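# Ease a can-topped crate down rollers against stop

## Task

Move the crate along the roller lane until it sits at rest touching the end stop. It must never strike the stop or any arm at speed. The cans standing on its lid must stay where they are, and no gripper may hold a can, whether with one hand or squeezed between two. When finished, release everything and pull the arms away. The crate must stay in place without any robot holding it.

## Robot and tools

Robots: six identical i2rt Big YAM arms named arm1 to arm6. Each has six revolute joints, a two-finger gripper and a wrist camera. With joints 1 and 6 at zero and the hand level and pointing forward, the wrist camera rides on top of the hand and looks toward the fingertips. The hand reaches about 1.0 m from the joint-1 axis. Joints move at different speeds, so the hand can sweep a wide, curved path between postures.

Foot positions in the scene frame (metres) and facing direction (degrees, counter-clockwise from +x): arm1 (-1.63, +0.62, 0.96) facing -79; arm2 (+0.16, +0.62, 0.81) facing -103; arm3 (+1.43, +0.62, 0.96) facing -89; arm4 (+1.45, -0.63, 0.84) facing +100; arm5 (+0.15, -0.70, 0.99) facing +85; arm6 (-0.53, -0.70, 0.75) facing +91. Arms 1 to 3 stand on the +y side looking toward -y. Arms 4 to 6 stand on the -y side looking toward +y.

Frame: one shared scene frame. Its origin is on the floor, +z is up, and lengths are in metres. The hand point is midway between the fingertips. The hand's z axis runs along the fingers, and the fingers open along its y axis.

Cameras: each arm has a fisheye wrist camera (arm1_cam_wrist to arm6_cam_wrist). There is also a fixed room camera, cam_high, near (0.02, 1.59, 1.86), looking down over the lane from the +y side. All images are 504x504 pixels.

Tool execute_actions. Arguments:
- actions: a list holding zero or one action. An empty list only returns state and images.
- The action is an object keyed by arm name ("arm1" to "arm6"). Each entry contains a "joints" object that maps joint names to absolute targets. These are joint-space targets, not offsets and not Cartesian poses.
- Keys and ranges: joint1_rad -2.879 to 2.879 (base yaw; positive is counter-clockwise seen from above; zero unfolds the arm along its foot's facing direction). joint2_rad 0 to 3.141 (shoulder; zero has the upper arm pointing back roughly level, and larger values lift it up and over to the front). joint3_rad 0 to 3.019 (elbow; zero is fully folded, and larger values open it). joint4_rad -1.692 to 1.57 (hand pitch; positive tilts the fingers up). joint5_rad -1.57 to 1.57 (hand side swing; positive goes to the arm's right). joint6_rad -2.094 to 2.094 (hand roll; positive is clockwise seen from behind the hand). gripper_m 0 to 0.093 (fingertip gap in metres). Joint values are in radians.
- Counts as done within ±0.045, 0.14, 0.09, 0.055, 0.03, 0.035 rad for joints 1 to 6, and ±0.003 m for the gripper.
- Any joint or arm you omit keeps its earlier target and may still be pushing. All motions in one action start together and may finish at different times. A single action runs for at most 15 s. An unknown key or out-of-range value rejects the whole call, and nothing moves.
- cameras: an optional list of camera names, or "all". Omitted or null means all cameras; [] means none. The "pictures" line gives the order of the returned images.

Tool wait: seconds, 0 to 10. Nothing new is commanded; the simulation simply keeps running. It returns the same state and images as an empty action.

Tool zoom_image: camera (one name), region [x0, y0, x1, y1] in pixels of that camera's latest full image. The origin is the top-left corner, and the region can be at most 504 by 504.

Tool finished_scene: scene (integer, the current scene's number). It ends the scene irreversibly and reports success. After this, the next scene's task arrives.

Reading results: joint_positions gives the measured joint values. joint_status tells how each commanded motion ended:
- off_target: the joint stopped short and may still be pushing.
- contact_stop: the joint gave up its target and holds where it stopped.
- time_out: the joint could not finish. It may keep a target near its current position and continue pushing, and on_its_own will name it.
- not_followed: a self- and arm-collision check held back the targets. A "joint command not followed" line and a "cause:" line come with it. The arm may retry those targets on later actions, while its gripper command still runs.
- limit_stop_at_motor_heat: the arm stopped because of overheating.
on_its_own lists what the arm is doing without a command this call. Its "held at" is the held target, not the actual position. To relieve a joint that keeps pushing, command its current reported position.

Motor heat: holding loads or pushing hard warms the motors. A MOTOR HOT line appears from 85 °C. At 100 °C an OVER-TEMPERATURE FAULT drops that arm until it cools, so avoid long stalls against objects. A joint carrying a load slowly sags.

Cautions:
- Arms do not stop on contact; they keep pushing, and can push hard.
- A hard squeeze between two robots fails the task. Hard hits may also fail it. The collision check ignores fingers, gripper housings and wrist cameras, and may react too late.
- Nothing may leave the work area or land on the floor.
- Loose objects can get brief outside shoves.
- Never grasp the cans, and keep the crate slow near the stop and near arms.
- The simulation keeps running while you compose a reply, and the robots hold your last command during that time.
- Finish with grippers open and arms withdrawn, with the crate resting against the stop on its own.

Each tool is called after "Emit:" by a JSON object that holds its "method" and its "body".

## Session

Emit:
{"method": "execute_actions", "body": {"actions": [], "cameras": ["cam_high"]}}

Scene clock: 0.00 s.
Motor temperatures (°C, as the motors report them): arm1=[24 25 23 25 22 23] | arm2=[22 24 26 21 24 24] | arm3=[24 23 23 21 25 24] | arm4=[24 25 26 24 23 21] | arm5=[21 21 24 23 24 23] | arm6=[21 26 24 21 24 23]
arm1.joint_positions: joint1_rad=-0.277 joint2_rad=+0.638 joint3_rad=+1.366 joint4_rad=-1.442 joint5_rad=-0.224 joint6_rad=+0.059 gripper_m=+0.095
arm1.joint_status: not commanded
arm1.hand: x=-1.6068 y=+0.3889 z=+1.4690 quat_wxyz=(-0.358, -0.655, -0.627, +0.225) (m; scene frame)
arm2.joint_positions: joint1_rad=+0.523 joint2_rad=+0.535 joint3_rad=+1.359 joint4_rad=-1.404 joint5_rad=-0.059 joint6_rad=-0.174 gripper_m=+0.095
arm2.joint_status: not commanded
arm2.hand: x=+0.2318 y=+0.4408 z=+1.3436 quat_wxyz=(-0.375, -0.445, -0.756, +0.301) (m; scene frame)
arm3.joint_positions: joint1_rad=+0.334 joint2_rad=+0.631 joint3_rad=+1.424 joint4_rad=-1.297 joint5_rad=+0.078 joint6_rad=-0.286 gripper_m=+0.095
arm3.joint_status: not commanded
arm3.hand: x=+1.4992 y=+0.3873 z=+1.5172 quat_wxyz=(-0.344, -0.408, -0.759, +0.372) (m; scene frame)
arm4.joint_positions: joint1_rad=-0.563 joint2_rad=+0.477 joint3_rad=+1.330 joint4_rad=-1.261 joint5_rad=+0.173 joint6_rad=-0.289 gripper_m=+0.094
arm4.joint_status: not commanded
arm4.hand: x=+1.5400 y=-0.4635 z=+1.3974 quat_wxyz=(-0.527, +0.527, -0.645, -0.171) (m; scene frame)
arm5.joint_positions: joint1_rad=-0.054 joint2_rad=+0.458 joint3_rad=+1.416 joint4_rad=-1.280 joint5_rad=+0.236 joint6_rad=-0.102 gripper_m=+0.094
arm5.joint_status: not commanded
arm5.hand: x=+0.2121 y=-0.5495 z=+1.5904 quat_wxyz=(-0.516, +0.508, -0.626, -0.290) (m; scene frame)
arm6.joint_positions: joint1_rad=-0.672 joint2_rad=+0.486 joint3_rad=+1.376 joint4_rad=-1.459 joint5_rad=+0.233 joint6_rad=-0.079 gripper_m=+0.094
arm6.joint_status: not commanded
arm6.hand: x=-0.3984 y=-0.5939 z=+1.2890 quat_wxyz=(-0.478, +0.369, -0.791, -0.102) (m; scene frame)
pictures: cam_high
Images, in order (width x height): cam_high 504x504.

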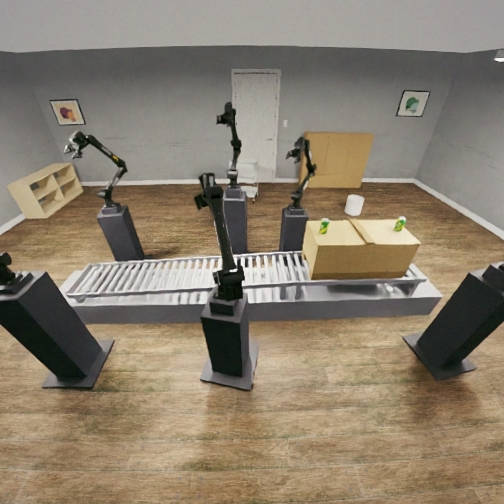

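Emit:
{"method": "execute_actions", "body": {"actions": [{"arm1":{"joints":{"joint1_rad":0.0,"joint2_rad":2.42,"joint3_rad":1.4,"joint4_rad":-0.6,"joint5_rad":0,"joint6_rad":0,"gripper_m":0}},"arm2":{"joints":{"joint1_rad":-0.2,"joint2_rad":2.42,"joint3_rad":1.8,"joint4_rad":-0.7,"joint5_rad":0,"joint6_rad":0,"gripper_m":0}},"arm4":{"joints":{"joint1_rad":0.9,"joint2_rad":3.13,"joint3_rad":2.77,"joint4_rad":-0.1,"joint5_rad":0,"joint6_rad":0,"gripper_m":0}}}], "cameras": []}}

Emit:
{"method": "execute_actions", "body": {"actions": [{"arm1":{"joints":{"joint1_rad":0.28}}}], "cameras": []}}

Emit:
{"method": "execute_actions", "body": {"actions": [{"arm1":{"joints":{"joint1_rad":0.36,"joint4_rad":-0.35}}}], "cameras": []}}

Emit:
{"method": "execute_actions", "body": {"actions": [{"arm1":{"joints":{"joint1_rad":0.46,"joint2_rad":2.55,"joint3_rad":1.65,"joint4_rad":-0.48}}}], "cameras": []}}

Emit:
{"method": "execute_actions", "body": {"actions": [{"arm1":{"joints":{"joint1_rad":0.56,"joint2_rad":2.68,"joint3_rad":1.94,"joint4_rad":-0.5}}}], "cameras": []}}

Emit:
{"method": "execute_actions", "body": {"actions": [{"arm1":{"joints":{"joint1_rad":0.63,"joint2_rad":2.8,"joint3_rad":2.2,"joint4_rad":-0.5}},"arm2":{"joints":{"joint1_rad":-0.1}}}], "cameras": []}}

Emit:
{"method": "execute_actions", "body": {"actions": [{"arm1":{"joints":{"joint1_rad":0.7,"joint2_rad":2.92,"joint3_rad":2.4,"joint4_rad":-0.4}},"arm2":{"joints":{"joint1_rad":-0.02}}}], "cameras": []}}

Emit:
{"method": "execute_actions", "body": {"actions": [{"arm1":{"joints":{"joint1_rad":0.77,"joint2_rad":3.05,"joint3_rad":2.6,"joint4_rad":-0.25}},"arm2":{"joints":{"joint1_rad":0.07}}}], "cameras": ["cam_high","arm2_cam_wrist"]}}

Scene clock: 7.83 s.
Motor temperatures (°C, as the motors report them): arm1=[24 25 24 25 22 23] | arm2=[22 24 27 21 24 24] | arm3=[24 23 24 21 25 24] | arm4=[24 25 27 24 23 21] | arm5=[21 21 25 23 24 23] | arm6=[21 26 25 21 24 23]
arm1.joint_positions: joint1_rad=-0.002 joint2_rad=+2.432 joint3_rad=+1.381 joint4_rad=-0.614 joint5_rad=-0.003 joint6_rad=+0.013 gripper_m=+0.001
arm1.joint_status: all done
arm1.hand: x=-1.5312 y=+0.1087 z=+0.7111 quat_wxyz=(+0.038, -0.643, -0.764, -0.031) (m; scene frame)
arm2.joint_positions: joint1_rad=-0.207 joint2_rad=+2.424 joint3_rad=+1.781 joint4_rad=-0.705 joint5_rad=-0.001 joint6_rad=-0.008 gripper_m=+0.001
arm2.joint_status: all done
arm2.hand: x=-0.1352 y=-0.0301 z=+0.6826 quat_wxyz=(-0.065, -0.834, -0.538, +0.098) (m; scene frame)
arm3.joint_positions: joint1_rad=+0.334 joint2_rad=+0.631 joint3_rad=+1.424 joint4_rad=-1.297 joint5_rad=+0.078 joint6_rad=-0.286 gripper_m=+0.095
arm3.joint_status: not commanded
arm3.hand: x=+1.4992 y=+0.3873 z=+1.5172 quat_wxyz=(-0.344, -0.408, -0.759, +0.372) (m; scene frame)
arm4.joint_positions: joint1_rad=+0.895 joint2_rad=+3.136 joint3_rad=+2.715 joint4_rad=-0.118 joint5_rad=+0.000 joint6_rad=-0.014 gripper_m=+0.000
arm4.joint_status: all done
arm4.hand: x=+0.6019 y=-0.1735 z=+0.6161 quat_wxyz=(-0.125, +0.847, -0.206, -0.474) (m; scene frame)
arm5.joint_positions: joint1_rad=-0.054 joint2_rad=+0.458 joint3_rad=+1.416 joint4_rad=-1.280 joint5_rad=+0.236 joint6_rad=-0.102 gripper_m=+0.094
arm5.joint_status: not commanded
arm5.hand: x=+0.2121 y=-0.5495 z=+1.5904 quat_wxyz=(-0.516, +0.508, -0.626, -0.290) (m; scene frame)
arm6.joint_positions: joint1_rad=-0.672 joint2_rad=+0.486 joint3_rad=+1.376 joint4_rad=-1.459 joint5_rad=+0.233 joint6_rad=-0.079 gripper_m=+0.094
arm6.joint_status: not commanded
arm6.hand: x=-0.3984 y=-0.5939 z=+1.2890 quat_wxyz=(-0.478, +0.369, -0.791, -0.102) (m; scene frame)
pictures: none
No camera images: the call's "cameras" was empty. Leave "cameras" out to get every camera's image.

Scene clock: 9.53 s.
Motor temperatures (°C, as the motors report them): arm1=[24 25 24 25 22 23] | arm2=[22 24 27 21 24 24] | arm3=[24 23 25 21 25 24] | arm4=[24 25 28 24 23 21] | arm5=[21 21 25 23 24 23] | arm6=[21 26 26 21 24 23]
arm1.joint_positions: joint1_rad=+0.265 joint2_rad=+2.424 joint3_rad=+1.376 joint4_rad=-0.613 joint5_rad=+0.005 joint6_rad=+0.023 gripper_m=+0.001
arm1.joint_status: all done
arm1.hand: x=-1.4005 y=+0.1515 z=+0.7136 quat_wxyz=(+0.042, -0.539, -0.841, -0.022) (m; scene frame)
arm2.joint_positions: joint1_rad=-0.207 joint2_rad=+2.424 joint3_rad=+1.781 joint4_rad=-0.705 joint5_rad=-0.001 joint6_rad=-0.008 gripper_m=+0.001
arm2.joint_status: not commanded
arm2.hand: x=-0.1352 y=-0.0301 z=+0.6826 quat_wxyz=(-0.065, -0.834, -0.538, +0.098) (m; scene frame)
arm3.joint_positions: joint1_rad=+0.334 joint2_rad=+0.631 joint3_rad=+1.424 joint4_rad=-1.297 joint5_rad=+0.078 joint6_rad=-0.286 gripper_m=+0.095
arm3.joint_status: not commanded
arm3.hand: x=+1.4992 y=+0.3873 z=+1.5172 quat_wxyz=(-0.344, -0.408, -0.759, +0.372) (m; scene frame)
arm4.joint_positions: joint1_rad=+0.895 joint2_rad=+3.136 joint3_rad=+2.715 joint4_rad=-0.118 joint5_rad=+0.000 joint6_rad=-0.014 gripper_m=+0.000
arm4.joint_status: not commanded
arm4.hand: x=+0.6019 y=-0.1735 z=+0.6161 quat_wxyz=(-0.125, +0.847, -0.206, -0.474) (m; scene frame)
arm5.joint_positions: joint1_rad=-0.054 joint2_rad=+0.458 joint3_rad=+1.416 joint4_rad=-1.280 joint5_rad=+0.236 joint6_rad=-0.102 gripper_m=+0.094
arm5.joint_status: not commanded
arm5.hand: x=+0.2121 y=-0.5495 z=+1.5904 quat_wxyz=(-0.516, +0.508, -0.626, -0.290) (m; scene frame)
arm6.joint_positions: joint1_rad=-0.672 joint2_rad=+0.486 joint3_rad=+1.376 joint4_rad=-1.459 joint5_rad=+0.233 joint6_rad=-0.079 gripper_m=+0.094
arm6.joint_status: not commanded
arm6.hand: x=-0.3984 y=-0.5939 z=+1.2890 quat_wxyz=(-0.478, +0.369, -0.791, -0.102) (m; scene frame)
pictures: none
No camera images: the call's "cameras" was empty. Leave "cameras" out to get every camera's image.

Scene clock: 11.20 s.
Motor temperatures (°C, as the motors report them): arm1=[24 25 24 25 22 23] | arm2=[22 25 27 21 24 24] | arm3=[24 23 25 21 25 24] | arm4=[24 26 28 24 23 21] | arm5=[21 21 25 23 24 23] | arm6=[21 26 26 21 24 23]
arm1.joint_positions: joint1_rad=+0.354 joint2_rad=+2.445 joint3_rad=+1.371 joint4_rad=-0.367 joint5_rad=+0.004 joint6_rad=+0.014 gripper_m=+0.001
arm1.joint_status: all done
arm1.hand: x=-1.3349 y=+0.1314 z=+0.7023 quat_wxyz=(-0.053, -0.497, -0.865, +0.032) (m; scene frame)
arm2.joint_positions: joint1_rad=-0.207 joint2_rad=+2.424 joint3_rad=+1.781 joint4_rad=-0.705 joint5_rad=-0.001 joint6_rad=-0.008 gripper_m=+0.001
arm2.joint_status: not commanded
arm2.hand: x=-0.1352 y=-0.0301 z=+0.6826 quat_wxyz=(-0.065, -0.834, -0.538, +0.098) (m; scene frame)
arm3.joint_positions: joint1_rad=+0.334 joint2_rad=+0.631 joint3_rad=+1.424 joint4_rad=-1.297 joint5_rad=+0.078 joint6_rad=-0.286 gripper_m=+0.095
arm3.joint_status: not commanded
arm3.hand: x=+1.4992 y=+0.3873 z=+1.5172 quat_wxyz=(-0.344, -0.408, -0.759, +0.372) (m; scene frame)
arm4.joint_positions: joint1_rad=+0.895 joint2_rad=+3.136 joint3_rad=+2.715 joint4_rad=-0.118 joint5_rad=+0.000 joint6_rad=-0.014 gripper_m=+0.000
arm4.joint_status: not commanded
arm4.hand: x=+0.6019 y=-0.1735 z=+0.6161 quat_wxyz=(-0.125, +0.847, -0.206, -0.474) (m; scene frame)
arm5.joint_positions: joint1_rad=-0.054 joint2_rad=+0.458 joint3_rad=+1.416 joint4_rad=-1.280 joint5_rad=+0.236 joint6_rad=-0.102 gripper_m=+0.094
arm5.joint_status: not commanded
arm5.hand: x=+0.2121 y=-0.5495 z=+1.5904 quat_wxyz=(-0.516, +0.508, -0.626, -0.290) (m; scene frame)
arm6.joint_positions: joint1_rad=-0.672 joint2_rad=+0.486 joint3_rad=+1.376 joint4_rad=-1.459 joint5_rad=+0.233 joint6_rad=-0.079 gripper_m=+0.094
arm6.joint_status: not commanded
arm6.hand: x=-0.3984 y=-0.5939 z=+1.2890 quat_wxyz=(-0.478, +0.369, -0.791, -0.102) (m; scene frame)
pictures: none
No camera images: the call's "cameras" was empty. Leave "cameras" out to get every camera's image.

Scene clock: 12.70 s.
Motor temperatures (°C, as the motors report them): arm1=[24 26 25 25 22 23] | arm2=[22 25 28 21 24 24] | arm3=[24 23 25 21 25 24] | arm4=[24 26 29 24 23 21] | arm5=[21 21 25 23 24 23] | arm6=[21 26 26 21 24 23]
arm1.joint_positions: joint1_rad=+0.462 joint2_rad=+2.559 joint3_rad=+1.617 joint4_rad=-0.479 joint5_rad=+0.003 joint6_rad=+0.014 gripper_m=+0.001
arm1.joint_status: all done
arm1.hand: x=-1.2427 y=+0.1123 z=+0.6904 quat_wxyz=(-0.064, -0.449, -0.890, +0.033) (m; scene frame)
arm2.joint_positions: joint1_rad=-0.207 joint2_rad=+2.424 joint3_rad=+1.781 joint4_rad=-0.705 joint5_rad=-0.001 joint6_rad=-0.008 gripper_m=+0.001
arm2.joint_status: not commanded
arm2.hand: x=-0.1352 y=-0.0301 z=+0.6826 quat_wxyz=(-0.065, -0.834, -0.538, +0.098) (m; scene frame)
arm3.joint_positions: joint1_rad=+0.334 joint2_rad=+0.631 joint3_rad=+1.424 joint4_rad=-1.297 joint5_rad=+0.078 joint6_rad=-0.286 gripper_m=+0.095
arm3.joint_status: not commanded
arm3.hand: x=+1.4992 y=+0.3873 z=+1.5172 quat_wxyz=(-0.344, -0.408, -0.759, +0.372) (m; scene frame)
arm4.joint_positions: joint1_rad=+0.895 joint2_rad=+3.136 joint3_rad=+2.715 joint4_rad=-0.118 joint5_rad=+0.000 joint6_rad=-0.014 gripper_m=+0.000
arm4.joint_status: not commanded
arm4.hand: x=+0.6019 y=-0.1735 z=+0.6161 quat_wxyz=(-0.125, +0.847, -0.206, -0.474) (m; scene frame)
arm5.joint_positions: joint1_rad=-0.054 joint2_rad=+0.458 joint3_rad=+1.416 joint4_rad=-1.280 joint5_rad=+0.236 joint6_rad=-0.102 gripper_m=+0.094
arm5.joint_status: not commanded
arm5.hand: x=+0.2121 y=-0.5495 z=+1.5904 quat_wxyz=(-0.516, +0.508, -0.626, -0.290) (m; scene frame)
arm6.joint_positions: joint1_rad=-0.672 joint2_rad=+0.486 joint3_rad=+1.376 joint4_rad=-1.459 joint5_rad=+0.233 joint6_rad=-0.079 gripper_m=+0.094
arm6.joint_status: not commanded
arm6.hand: x=-0.3984 y=-0.5939 z=+1.2890 quat_wxyz=(-0.478, +0.369, -0.791, -0.102) (m; scene frame)
pictures: none
No camera images: the call's "cameras" was empty. Leave "cameras" out to get every camera's image.

Scene clock: 14.20 s.
Motor temperatures (°C, as the motors report them): arm1=[24 26 25 25 22 23] | arm2=[22 25 28 21 24 24] | arm3=[24 23 25 21 25 24] | arm4=[24 26 29 24 23 21] | arm5=[21 21 25 23 24 23] | arm6=[21 26 26 21 24 23]
arm1.joint_positions: joint1_rad=+0.556 joint2_rad=+2.697 joint3_rad=+1.901 joint4_rad=-0.501 joint5_rad=+0.003 joint6_rad=+0.014 gripper_m=+0.001
arm1.joint_status: all done
arm1.hand: x=-1.1364 y=+0.0847 z=+0.6820 quat_wxyz=(-0.122, -0.405, -0.905, +0.055) (m; scene frame)
arm2.joint_positions: joint1_rad=-0.207 joint2_rad=+2.424 joint3_rad=+1.781 joint4_rad=-0.705 joint5_rad=-0.001 joint6_rad=-0.008 gripper_m=+0.001
arm2.joint_status: not commanded
arm2.hand: x=-0.1352 y=-0.0301 z=+0.6826 quat_wxyz=(-0.065, -0.834, -0.538, +0.098) (m; scene frame)
arm3.joint_positions: joint1_rad=+0.334 joint2_rad=+0.631 joint3_rad=+1.424 joint4_rad=-1.297 joint5_rad=+0.078 joint6_rad=-0.286 gripper_m=+0.095
arm3.joint_status: not commanded
arm3.hand: x=+1.4992 y=+0.3873 z=+1.5172 quat_wxyz=(-0.344, -0.408, -0.759, +0.372) (m; scene frame)
arm4.joint_positions: joint1_rad=+0.895 joint2_rad=+3.136 joint3_rad=+2.715 joint4_rad=-0.118 joint5_rad=+0.000 joint6_rad=-0.014 gripper_m=+0.000
arm4.joint_status: not commanded
arm4.hand: x=+0.6019 y=-0.1735 z=+0.6161 quat_wxyz=(-0.125, +0.847, -0.206, -0.474) (m; scene frame)
arm5.joint_positions: joint1_rad=-0.054 joint2_rad=+0.458 joint3_rad=+1.416 joint4_rad=-1.280 joint5_rad=+0.236 joint6_rad=-0.102 gripper_m=+0.094
arm5.joint_status: not commanded
arm5.hand: x=+0.2121 y=-0.5495 z=+1.5904 quat_wxyz=(-0.516, +0.508, -0.626, -0.290) (m; scene frame)
arm6.joint_positions: joint1_rad=-0.672 joint2_rad=+0.486 joint3_rad=+1.376 joint4_rad=-1.459 joint5_rad=+0.233 joint6_rad=-0.079 gripper_m=+0.094
arm6.joint_status: not commanded
arm6.hand: x=-0.3984 y=-0.5939 z=+1.2890 quat_wxyz=(-0.478, +0.369, -0.791, -0.102) (m; scene frame)
pictures: none
No camera images: the call's "cameras" was empty. Leave "cameras" out to get every camera's image.

Scene clock: 15.63 s.
Motor temperatures (°C, as the motors report them): arm1=[24 26 25 25 22 23] | arm2=[22 25 28 21 24 24] | arm3=[24 23 25 21 25 24] | arm4=[24 26 29 24 23 21] | arm5=[21 21 25 23 24 23] | arm6=[21 26 26 21 24 23]
arm1.joint_positions: joint1_rad=+0.631 joint2_rad=+2.826 joint3_rad=+2.157 joint4_rad=-0.504 joint5_rad=+0.003 joint6_rad=+0.013 gripper_m=+0.001
arm1.joint_status: all done
arm1.hand: x=-1.0452 y=+0.0741 z=+0.6797 quat_wxyz=(-0.181, -0.367, -0.910, +0.072) (m; scene frame)
arm2.joint_positions: joint1_rad=-0.101 joint2_rad=+2.424 joint3_rad=+1.781 joint4_rad=-0.705 joint5_rad=+0.000 joint6_rad=-0.007 gripper_m=+0.001
arm2.joint_status: all done
arm2.hand: x=-0.0650 y=-0.0581 z=+0.6828 quat_wxyz=(-0.069, -0.805, -0.582, +0.095) (m; scene frame)
arm3.joint_positions: joint1_rad=+0.334 joint2_rad=+0.631 joint3_rad=+1.424 joint4_rad=-1.297 joint5_rad=+0.078 joint6_rad=-0.286 gripper_m=+0.095
arm3.joint_status: not commanded
arm3.hand: x=+1.4992 y=+0.3873 z=+1.5172 quat_wxyz=(-0.344, -0.408, -0.759, +0.372) (m; scene frame)
arm4.joint_positions: joint1_rad=+0.895 joint2_rad=+3.136 joint3_rad=+2.715 joint4_rad=-0.118 joint5_rad=+0.000 joint6_rad=-0.014 gripper_m=+0.000
arm4.joint_status: not commanded
arm4.hand: x=+0.6019 y=-0.1735 z=+0.6161 quat_wxyz=(-0.125, +0.847, -0.206, -0.474) (m; scene frame)
arm5.joint_positions: joint1_rad=-0.054 joint2_rad=+0.458 joint3_rad=+1.416 joint4_rad=-1.280 joint5_rad=+0.236 joint6_rad=-0.102 gripper_m=+0.094
arm5.joint_status: not commanded
arm5.hand: x=+0.2121 y=-0.5495 z=+1.5904 quat_wxyz=(-0.516, +0.508, -0.626, -0.290) (m; scene frame)
arm6.joint_positions: joint1_rad=-0.672 joint2_rad=+0.486 joint3_rad=+1.376 joint4_rad=-1.459 joint5_rad=+0.233 joint6_rad=-0.079 gripper_m=+0.094
arm6.joint_status: not commanded
arm6.hand: x=-0.3984 y=-0.5939 z=+1.2890 quat_wxyz=(-0.478, +0.369, -0.791, -0.102) (m; scene frame)
pictures: none
No camera images: the call's "cameras" was empty. Leave "cameras" out to get every camera's image.

Scene clock: 16.93 s.
Motor temperatures (°C, as the motors report them): arm1=[24 26 25 25 22 23] | arm2=[22 25 28 21 24 24] | arm3=[24 23 25 21 25 24] | arm4=[24 26 29 24 23 21] | arm5=[21 21 25 23 24 23] | arm6=[21 26 26 21 24 23]
arm1.joint_positions: joint1_rad=+0.697 joint2_rad=+2.919 joint3_rad=+2.351 joint4_rad=-0.422 joint5_rad=+0.003 joint6_rad=+0.013 gripper_m=+0.001
arm1.joint_status: all done
arm1.hand: x=-0.9605 y=+0.0719 z=+0.6960 quat_wxyz=(-0.268, -0.329, -0.901, +0.095) (m; scene frame)
arm2.joint_positions: joint1_rad=-0.015 joint2_rad=+2.424 joint3_rad=+1.781 joint4_rad=-0.705 joint5_rad=-0.001 joint6_rad=-0.007 gripper_m=+0.001
arm2.joint_status: all done
arm2.hand: x=-0.0063 y=-0.0752 z=+0.6829 quat_wxyz=(-0.073, -0.779, -0.616, +0.093) (m; scene frame)
arm3.joint_positions: joint1_rad=+0.334 joint2_rad=+0.631 joint3_rad=+1.424 joint4_rad=-1.297 joint5_rad=+0.078 joint6_rad=-0.286 gripper_m=+0.095
arm3.joint_status: not commanded
arm3.hand: x=+1.4992 y=+0.3873 z=+1.5172 quat_wxyz=(-0.344, -0.408, -0.759, +0.372) (m; scene frame)
arm4.joint_positions: joint1_rad=+0.895 joint2_rad=+3.136 joint3_rad=+2.715 joint4_rad=-0.118 joint5_rad=+0.000 joint6_rad=-0.014 gripper_m=+0.000
arm4.joint_status: not commanded
arm4.hand: x=+0.6019 y=-0.1735 z=+0.6161 quat_wxyz=(-0.125, +0.847, -0.206, -0.474) (m; scene frame)
arm5.joint_positions: joint1_rad=-0.054 joint2_rad=+0.458 joint3_rad=+1.416 joint4_rad=-1.280 joint5_rad=+0.236 joint6_rad=-0.102 gripper_m=+0.094
arm5.joint_status: not commanded
arm5.hand: x=+0.2121 y=-0.5495 z=+1.5904 quat_wxyz=(-0.516, +0.508, -0.626, -0.290) (m; scene frame)
arm6.joint_positions: joint1_rad=-0.672 joint2_rad=+0.486 joint3_rad=+1.376 joint4_rad=-1.459 joint5_rad=+0.233 joint6_rad=-0.079 gripper_m=+0.094
arm6.joint_status: not commanded
arm6.hand: x=-0.3984 y=-0.5939 z=+1.2890 quat_wxyz=(-0.478, +0.369, -0.791, -0.102) (m; scene frame)
pictures: none
No camera images: the call's "cameras" was empty. Leave "cameras" out to get every camera's image.

Scene clock: 20.27 s.
Motor temperatures (°C, as the motors report them): arm1=[24 27 26 25 22 23] | arm2=[23 26 28 21 25 24] | arm3=[24 23 25 21 25 24] | arm4=[24 27 30 24 23 21] | arm5=[21 21 25 23 24 23] | arm6=[21 26 27 21 24 23]
arm1.joint_positions: joint1_rad=+0.776 joint2_rad=+3.051 joint3_rad=+2.551 joint4_rad=-0.273 joint5_rad=+0.003 joint6_rad=+0.013 gripper_m=+0.001
arm1.joint_status: all done
arm1.hand: x=-0.8754 y=+0.0957 z=+0.7014 quat_wxyz=(-0.369, -0.283, -0.878, +0.114) (m; scene frame)
arm2.joint_positions: joint1_rad=+0.251 joint2_rad=+2.427 joint3_rad=+1.777 joint4_rad=-0.717 joint5_rad=-0.039 joint6_rad=+0.020 gripper_m=+0.001
arm2.joint_status: joint1_rad off_target (ended at +0.252, target +0.070)
arm2.hand: x=+0.1880 y=-0.0897 z=+0.6786 quat_wxyz=(-0.091, -0.699, -0.706, +0.062) (m; scene frame)
arm3.joint_positions: joint1_rad=+0.334 joint2_rad=+0.631 joint3_rad=+1.424 joint4_rad=-1.297 joint5_rad=+0.078 joint6_rad=-0.286 gripper_m=+0.095
arm3.joint_status: not commanded
arm3.hand: x=+1.4992 y=+0.3873 z=+1.5172 quat_wxyz=(-0.344, -0.408, -0.759, +0.372) (m; scene frame)
arm4.joint_positions: joint1_rad=+0.895 joint2_rad=+3.136 joint3_rad=+2.715 joint4_rad=-0.118 joint5_rad=+0.000 joint6_rad=-0.014 gripper_m=+0.000
arm4.joint_status: not commanded
arm4.hand: x=+0.6019 y=-0.1735 z=+0.6161 quat_wxyz=(-0.125, +0.847, -0.206, -0.474) (m; scene frame)
arm5.joint_positions: joint1_rad=-0.054 joint2_rad=+0.458 joint3_rad=+1.416 joint4_rad=-1.280 joint5_rad=+0.236 joint6_rad=-0.102 gripper_m=+0.094
arm5.joint_status: not commanded
arm5.hand: x=+0.2121 y=-0.5495 z=+1.5904 quat_wxyz=(-0.516, +0.508, -0.626, -0.290) (m; scene frame)
arm6.joint_positions: joint1_rad=-0.672 joint2_rad=+0.486 joint3_rad=+1.376 joint4_rad=-1.459 joint5_rad=+0.233 joint6_rad=-0.079 gripper_m=+0.094
arm6.joint_status: not commanded
arm6.hand: x=-0.3984 y=-0.5939 z=+1.2890 quat_wxyz=(-0.478, +0.369, -0.791, -0.102) (m; scene frame)
pictures: arm2_cam_wrist, cam_high
camera_calibration (this result's frames):
arm2_cam_wrist: T_world_to_cam=[[-0.998987, -0.0151881, -0.0423497, 0.21505], [-0.0308479, 0.916429, 0.399007, -0.180674], [0.0327503, 0.399909, -0.91597, 0.779136], [0, 0, 0, 1]] pos_world=[0.183742, -0.142743, 0.794862]
Images, in order (width x height): arm2_cam_wrist 504x504, cam_high 504x504.

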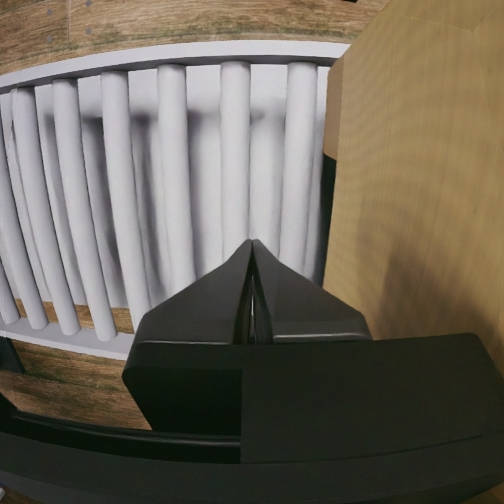

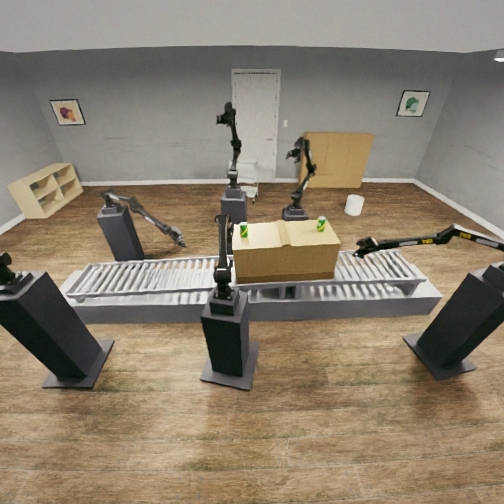

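Emit:
{"method": "execute_actions", "body": {"actions": [{"arm2":{"joints":{"joint1_rad":0.22}}}], "cameras": []}}

Emit:
{"method": "execute_actions", "body": {"actions": [{"arm2":{"joints":{"joint1_rad":0.37}}}], "cameras": []}}

Emit:
{"method": "execute_actions", "body": {"actions": [{"arm2":{"joints":{"joint1_rad":0.52,"joint2_rad":2.47}}}], "cameras": []}}

Emit:
{"method": "execute_actions", "body": {"actions": [{"arm2":{"joints":{"joint1_rad":0.67}}}], "cameras": ["cam_high","arm5_cam_wrist"]}}

Scene clock: 24.27 s.
Motor temperatures (°C, as the motors report them): arm1=[24 27 27 25 22 23] | arm2=[23 26 29 21 25 24] | arm3=[24 23 26 21 25 24] | arm4=[24 27 30 24 23 21] | arm5=[21 21 26 23 24 23] | arm6=[21 26 27 22 24 23]
arm1.joint_positions: joint1_rad=+0.776 joint2_rad=+3.051 joint3_rad=+2.551 joint4_rad=-0.273 joint5_rad=+0.003 joint6_rad=+0.013 gripper_m=+0.001
arm1.joint_status: not commanded
arm1.hand: x=-0.8754 y=+0.0957 z=+0.7014 quat_wxyz=(-0.369, -0.283, -0.878, +0.114) (m; scene frame)
arm2.joint_positions: joint1_rad=+0.358 joint2_rad=+2.430 joint3_rad=+1.777 joint4_rad=-0.708 joint5_rad=-0.040 joint6_rad=+0.037 gripper_m=+0.001
arm2.joint_status: joint1_rad off_target (ended at +0.358, target +0.220)
arm2.hand: x=+0.2634 y=-0.0843 z=+0.6766 quat_wxyz=(-0.096, -0.666, -0.737, +0.058) (m; scene frame)
arm3.joint_positions: joint1_rad=+0.334 joint2_rad=+0.631 joint3_rad=+1.424 joint4_rad=-1.297 joint5_rad=+0.078 joint6_rad=-0.286 gripper_m=+0.095
arm3.joint_status: not commanded
arm3.hand: x=+1.4992 y=+0.3873 z=+1.5172 quat_wxyz=(-0.344, -0.408, -0.759, +0.372) (m; scene frame)
arm4.joint_positions: joint1_rad=+0.895 joint2_rad=+3.136 joint3_rad=+2.715 joint4_rad=-0.118 joint5_rad=+0.000 joint6_rad=-0.014 gripper_m=+0.000
arm4.joint_status: not commanded
arm4.hand: x=+0.6019 y=-0.1735 z=+0.6161 quat_wxyz=(-0.125, +0.847, -0.206, -0.474) (m; scene frame)
arm5.joint_positions: joint1_rad=-0.054 joint2_rad=+0.458 joint3_rad=+1.416 joint4_rad=-1.280 joint5_rad=+0.236 joint6_rad=-0.102 gripper_m=+0.094
arm5.joint_status: not commanded
arm5.hand: x=+0.2121 y=-0.5495 z=+1.5904 quat_wxyz=(-0.516, +0.508, -0.626, -0.290) (m; scene frame)
arm6.joint_positions: joint1_rad=-0.672 joint2_rad=+0.486 joint3_rad=+1.376 joint4_rad=-1.459 joint5_rad=+0.233 joint6_rad=-0.079 gripper_m=+0.094
arm6.joint_status: not commanded
arm6.hand: x=-0.3984 y=-0.5939 z=+1.2890 quat_wxyz=(-0.478, +0.369, -0.791, -0.102) (m; scene frame)
pictures: none
No camera images: the call's "cameras" was empty. Leave "cameras" out to get every camera's image.

Scene clock: 26.13 s.
Motor temperatures (°C, as the motors report them): arm1=[24 28 27 25 22 23] | arm2=[23 26 29 21 25 24] | arm3=[24 23 26 21 25 24] | arm4=[24 27 31 24 23 21] | arm5=[21 21 26 23 24 23] | arm6=[21 26 27 22 24 23]
arm1.joint_positions: joint1_rad=+0.776 joint2_rad=+3.051 joint3_rad=+2.551 joint4_rad=-0.273 joint5_rad=+0.003 joint6_rad=+0.013 gripper_m=+0.001
arm1.joint_status: not commanded
arm1.hand: x=-0.8754 y=+0.0957 z=+0.7014 quat_wxyz=(-0.369, -0.283, -0.878, +0.114) (m; scene frame)
arm2.joint_positions: joint1_rad=+0.524 joint2_rad=+2.430 joint3_rad=+1.782 joint4_rad=-0.671 joint5_rad=-0.046 joint6_rad=+0.010 gripper_m=+0.001
arm2.joint_status: joint1_rad off_target (ended at +0.524, target +0.370)
arm2.hand: x=+0.3819 y=-0.0689 z=+0.6800 quat_wxyz=(-0.118, -0.590, -0.796, +0.062) (m; scene frame)
arm3.joint_positions: joint1_rad=+0.334 joint2_rad=+0.631 joint3_rad=+1.424 joint4_rad=-1.297 joint5_rad=+0.078 joint6_rad=-0.286 gripper_m=+0.095
arm3.joint_status: not commanded
arm3.hand: x=+1.4992 y=+0.3873 z=+1.5172 quat_wxyz=(-0.344, -0.408, -0.759, +0.372) (m; scene frame)
arm4.joint_positions: joint1_rad=+0.895 joint2_rad=+3.136 joint3_rad=+2.715 joint4_rad=-0.118 joint5_rad=+0.000 joint6_rad=-0.014 gripper_m=+0.000
arm4.joint_status: not commanded
arm4.hand: x=+0.6019 y=-0.1735 z=+0.6161 quat_wxyz=(-0.125, +0.847, -0.206, -0.474) (m; scene frame)
arm5.joint_positions: joint1_rad=-0.054 joint2_rad=+0.458 joint3_rad=+1.416 joint4_rad=-1.280 joint5_rad=+0.236 joint6_rad=-0.102 gripper_m=+0.094
arm5.joint_status: not commanded
arm5.hand: x=+0.2121 y=-0.5495 z=+1.5904 quat_wxyz=(-0.516, +0.508, -0.626, -0.290) (m; scene frame)
arm6.joint_positions: joint1_rad=-0.672 joint2_rad=+0.486 joint3_rad=+1.376 joint4_rad=-1.459 joint5_rad=+0.233 joint6_rad=-0.079 gripper_m=+0.094
arm6.joint_status: not commanded
arm6.hand: x=-0.3984 y=-0.5939 z=+1.2890 quat_wxyz=(-0.478, +0.369, -0.791, -0.102) (m; scene frame)
pictures: none
No camera images: the call's "cameras" was empty. Leave "cameras" out to get every camera's image.

Scene clock: 27.93 s.
Motor temperatures (°C, as the motors report them): arm1=[24 28 28 25 22 23] | arm2=[23 26 29 21 26 24] | arm3=[24 23 26 21 25 24] | arm4=[24 27 31 24 23 21] | arm5=[21 21 26 23 24 23] | arm6=[21 26 27 22 24 23]
arm1.joint_positions: joint1_rad=+0.776 joint2_rad=+3.051 joint3_rad=+2.551 joint4_rad=-0.273 joint5_rad=+0.003 joint6_rad=+0.013 gripper_m=+0.001
arm1.joint_status: not commanded
arm1.hand: x=-0.8754 y=+0.0957 z=+0.7014 quat_wxyz=(-0.369, -0.283, -0.878, +0.114) (m; scene frame)
arm2.joint_positions: joint1_rad=+0.643 joint2_rad=+2.446 joint3_rad=+1.806 joint4_rad=-0.664 joint5_rad=-0.036 joint6_rad=-0.014 gripper_m=+0.001
arm2.joint_status: joint1_rad off_target (ended at +0.643, target +0.520); the others done
arm2.hand: x=+0.4634 y=-0.0463 z=+0.6772 quat_wxyz=(-0.123, -0.532, -0.835, +0.065) (m; scene frame)
arm3.joint_positions: joint1_rad=+0.334 joint2_rad=+0.631 joint3_rad=+1.424 joint4_rad=-1.297 joint5_rad=+0.078 joint6_rad=-0.286 gripper_m=+0.095
arm3.joint_status: not commanded
arm3.hand: x=+1.4992 y=+0.3873 z=+1.5172 quat_wxyz=(-0.344, -0.408, -0.759, +0.372) (m; scene frame)
arm4.joint_positions: joint1_rad=+0.895 joint2_rad=+3.136 joint3_rad=+2.715 joint4_rad=-0.118 joint5_rad=+0.000 joint6_rad=-0.014 gripper_m=+0.000
arm4.joint_status: not commanded
arm4.hand: x=+0.6019 y=-0.1735 z=+0.6161 quat_wxyz=(-0.125, +0.847, -0.206, -0.474) (m; scene frame)
arm5.joint_positions: joint1_rad=-0.054 joint2_rad=+0.458 joint3_rad=+1.416 joint4_rad=-1.280 joint5_rad=+0.236 joint6_rad=-0.102 gripper_m=+0.094
arm5.joint_status: not commanded
arm5.hand: x=+0.2121 y=-0.5495 z=+1.5904 quat_wxyz=(-0.516, +0.508, -0.626, -0.290) (m; scene frame)
arm6.joint_positions: joint1_rad=-0.672 joint2_rad=+0.486 joint3_rad=+1.376 joint4_rad=-1.459 joint5_rad=+0.233 joint6_rad=-0.079 gripper_m=+0.094
arm6.joint_status: not commanded
arm6.hand: x=-0.3984 y=-0.5939 z=+1.2890 quat_wxyz=(-0.478, +0.369, -0.791, -0.102) (m; scene frame)
pictures: none
No camera images: the call's "cameras" was empty. Leave "cameras" out to get every camera's image.

Scene clock: 29.67 s.
Motor temperatures (°C, as the motors report them): arm1=[24 28 28 25 22 23] | arm2=[23 26 29 21 26 24] | arm3=[24 23 26 21 25 24] | arm4=[24 27 31 24 23 21] | arm5=[21 21 26 23 24 23] | arm6=[21 26 27 22 24 23]
arm1.joint_positions: joint1_rad=+0.776 joint2_rad=+3.051 joint3_rad=+2.551 joint4_rad=-0.273 joint5_rad=+0.003 joint6_rad=+0.013 gripper_m=+0.001
arm1.joint_status: not commanded
arm1.hand: x=-0.8754 y=+0.0957 z=+0.7014 quat_wxyz=(-0.369, -0.283, -0.878, +0.114) (m; scene frame)
arm2.joint_positions: joint1_rad=+0.794 joint2_rad=+2.448 joint3_rad=+1.819 joint4_rad=-0.652 joint5_rad=-0.038 joint6_rad=-0.029 gripper_m=+0.001
arm2.joint_status: joint1_rad off_target (ended at +0.794, target +0.670)
arm2.hand: x=+0.5642 y=-0.0006 z=+0.6809 quat_wxyz=(-0.137, -0.459, -0.876, +0.061) (m; scene frame)
arm3.joint_positions: joint1_rad=+0.334 joint2_rad=+0.631 joint3_rad=+1.424 joint4_rad=-1.297 joint5_rad=+0.078 joint6_rad=-0.286 gripper_m=+0.095
arm3.joint_status: not commanded
arm3.hand: x=+1.4992 y=+0.3873 z=+1.5172 quat_wxyz=(-0.344, -0.408, -0.759, +0.372) (m; scene frame)
arm4.joint_positions: joint1_rad=+0.895 joint2_rad=+3.136 joint3_rad=+2.715 joint4_rad=-0.118 joint5_rad=+0.000 joint6_rad=-0.014 gripper_m=+0.000
arm4.joint_status: not commanded
arm4.hand: x=+0.6019 y=-0.1735 z=+0.6161 quat_wxyz=(-0.125, +0.847, -0.206, -0.474) (m; scene frame)
arm5.joint_positions: joint1_rad=-0.054 joint2_rad=+0.458 joint3_rad=+1.416 joint4_rad=-1.280 joint5_rad=+0.236 joint6_rad=-0.102 gripper_m=+0.094
arm5.joint_status: not commanded
arm5.hand: x=+0.2121 y=-0.5495 z=+1.5904 quat_wxyz=(-0.516, +0.508, -0.626, -0.290) (m; scene frame)
arm6.joint_positions: joint1_rad=-0.672 joint2_rad=+0.486 joint3_rad=+1.376 joint4_rad=-1.459 joint5_rad=+0.233 joint6_rad=-0.079 gripper_m=+0.094
arm6.joint_status: not commanded
arm6.hand: x=-0.3984 y=-0.5939 z=+1.2890 quat_wxyz=(-0.478, +0.369, -0.791, -0.102) (m; scene frame)
pictures: arm5_cam_wrist, cam_high
camera_calibration (this result's frames):
arm5_cam_wrist: T_world_to_cam=[[0.936723, -0.310718, 0.161258, -0.627112], [-0.160721, -0.790939, -0.59041, 0.541204], [0.310997, 0.527133, -0.79083, 1.60179], [0, 0, 0, 1]] pos_world=[0.176262, -0.611151, 1.6874]
Images, in order (width x height): arm5_cam_wrist 504x504, cam_high 504x504.

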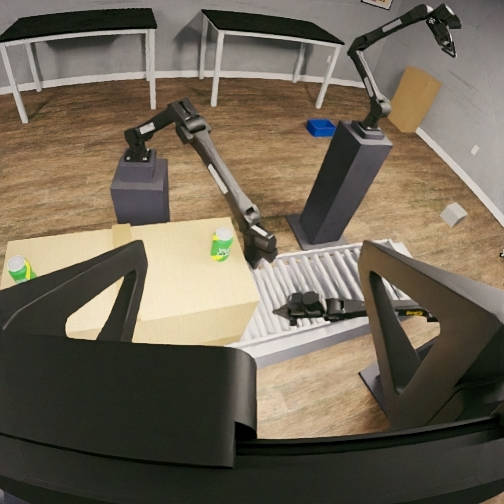

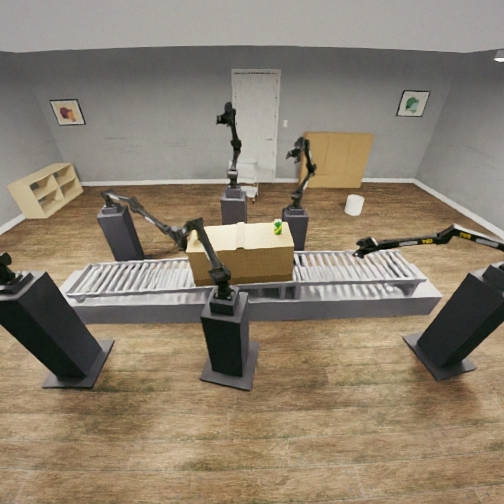

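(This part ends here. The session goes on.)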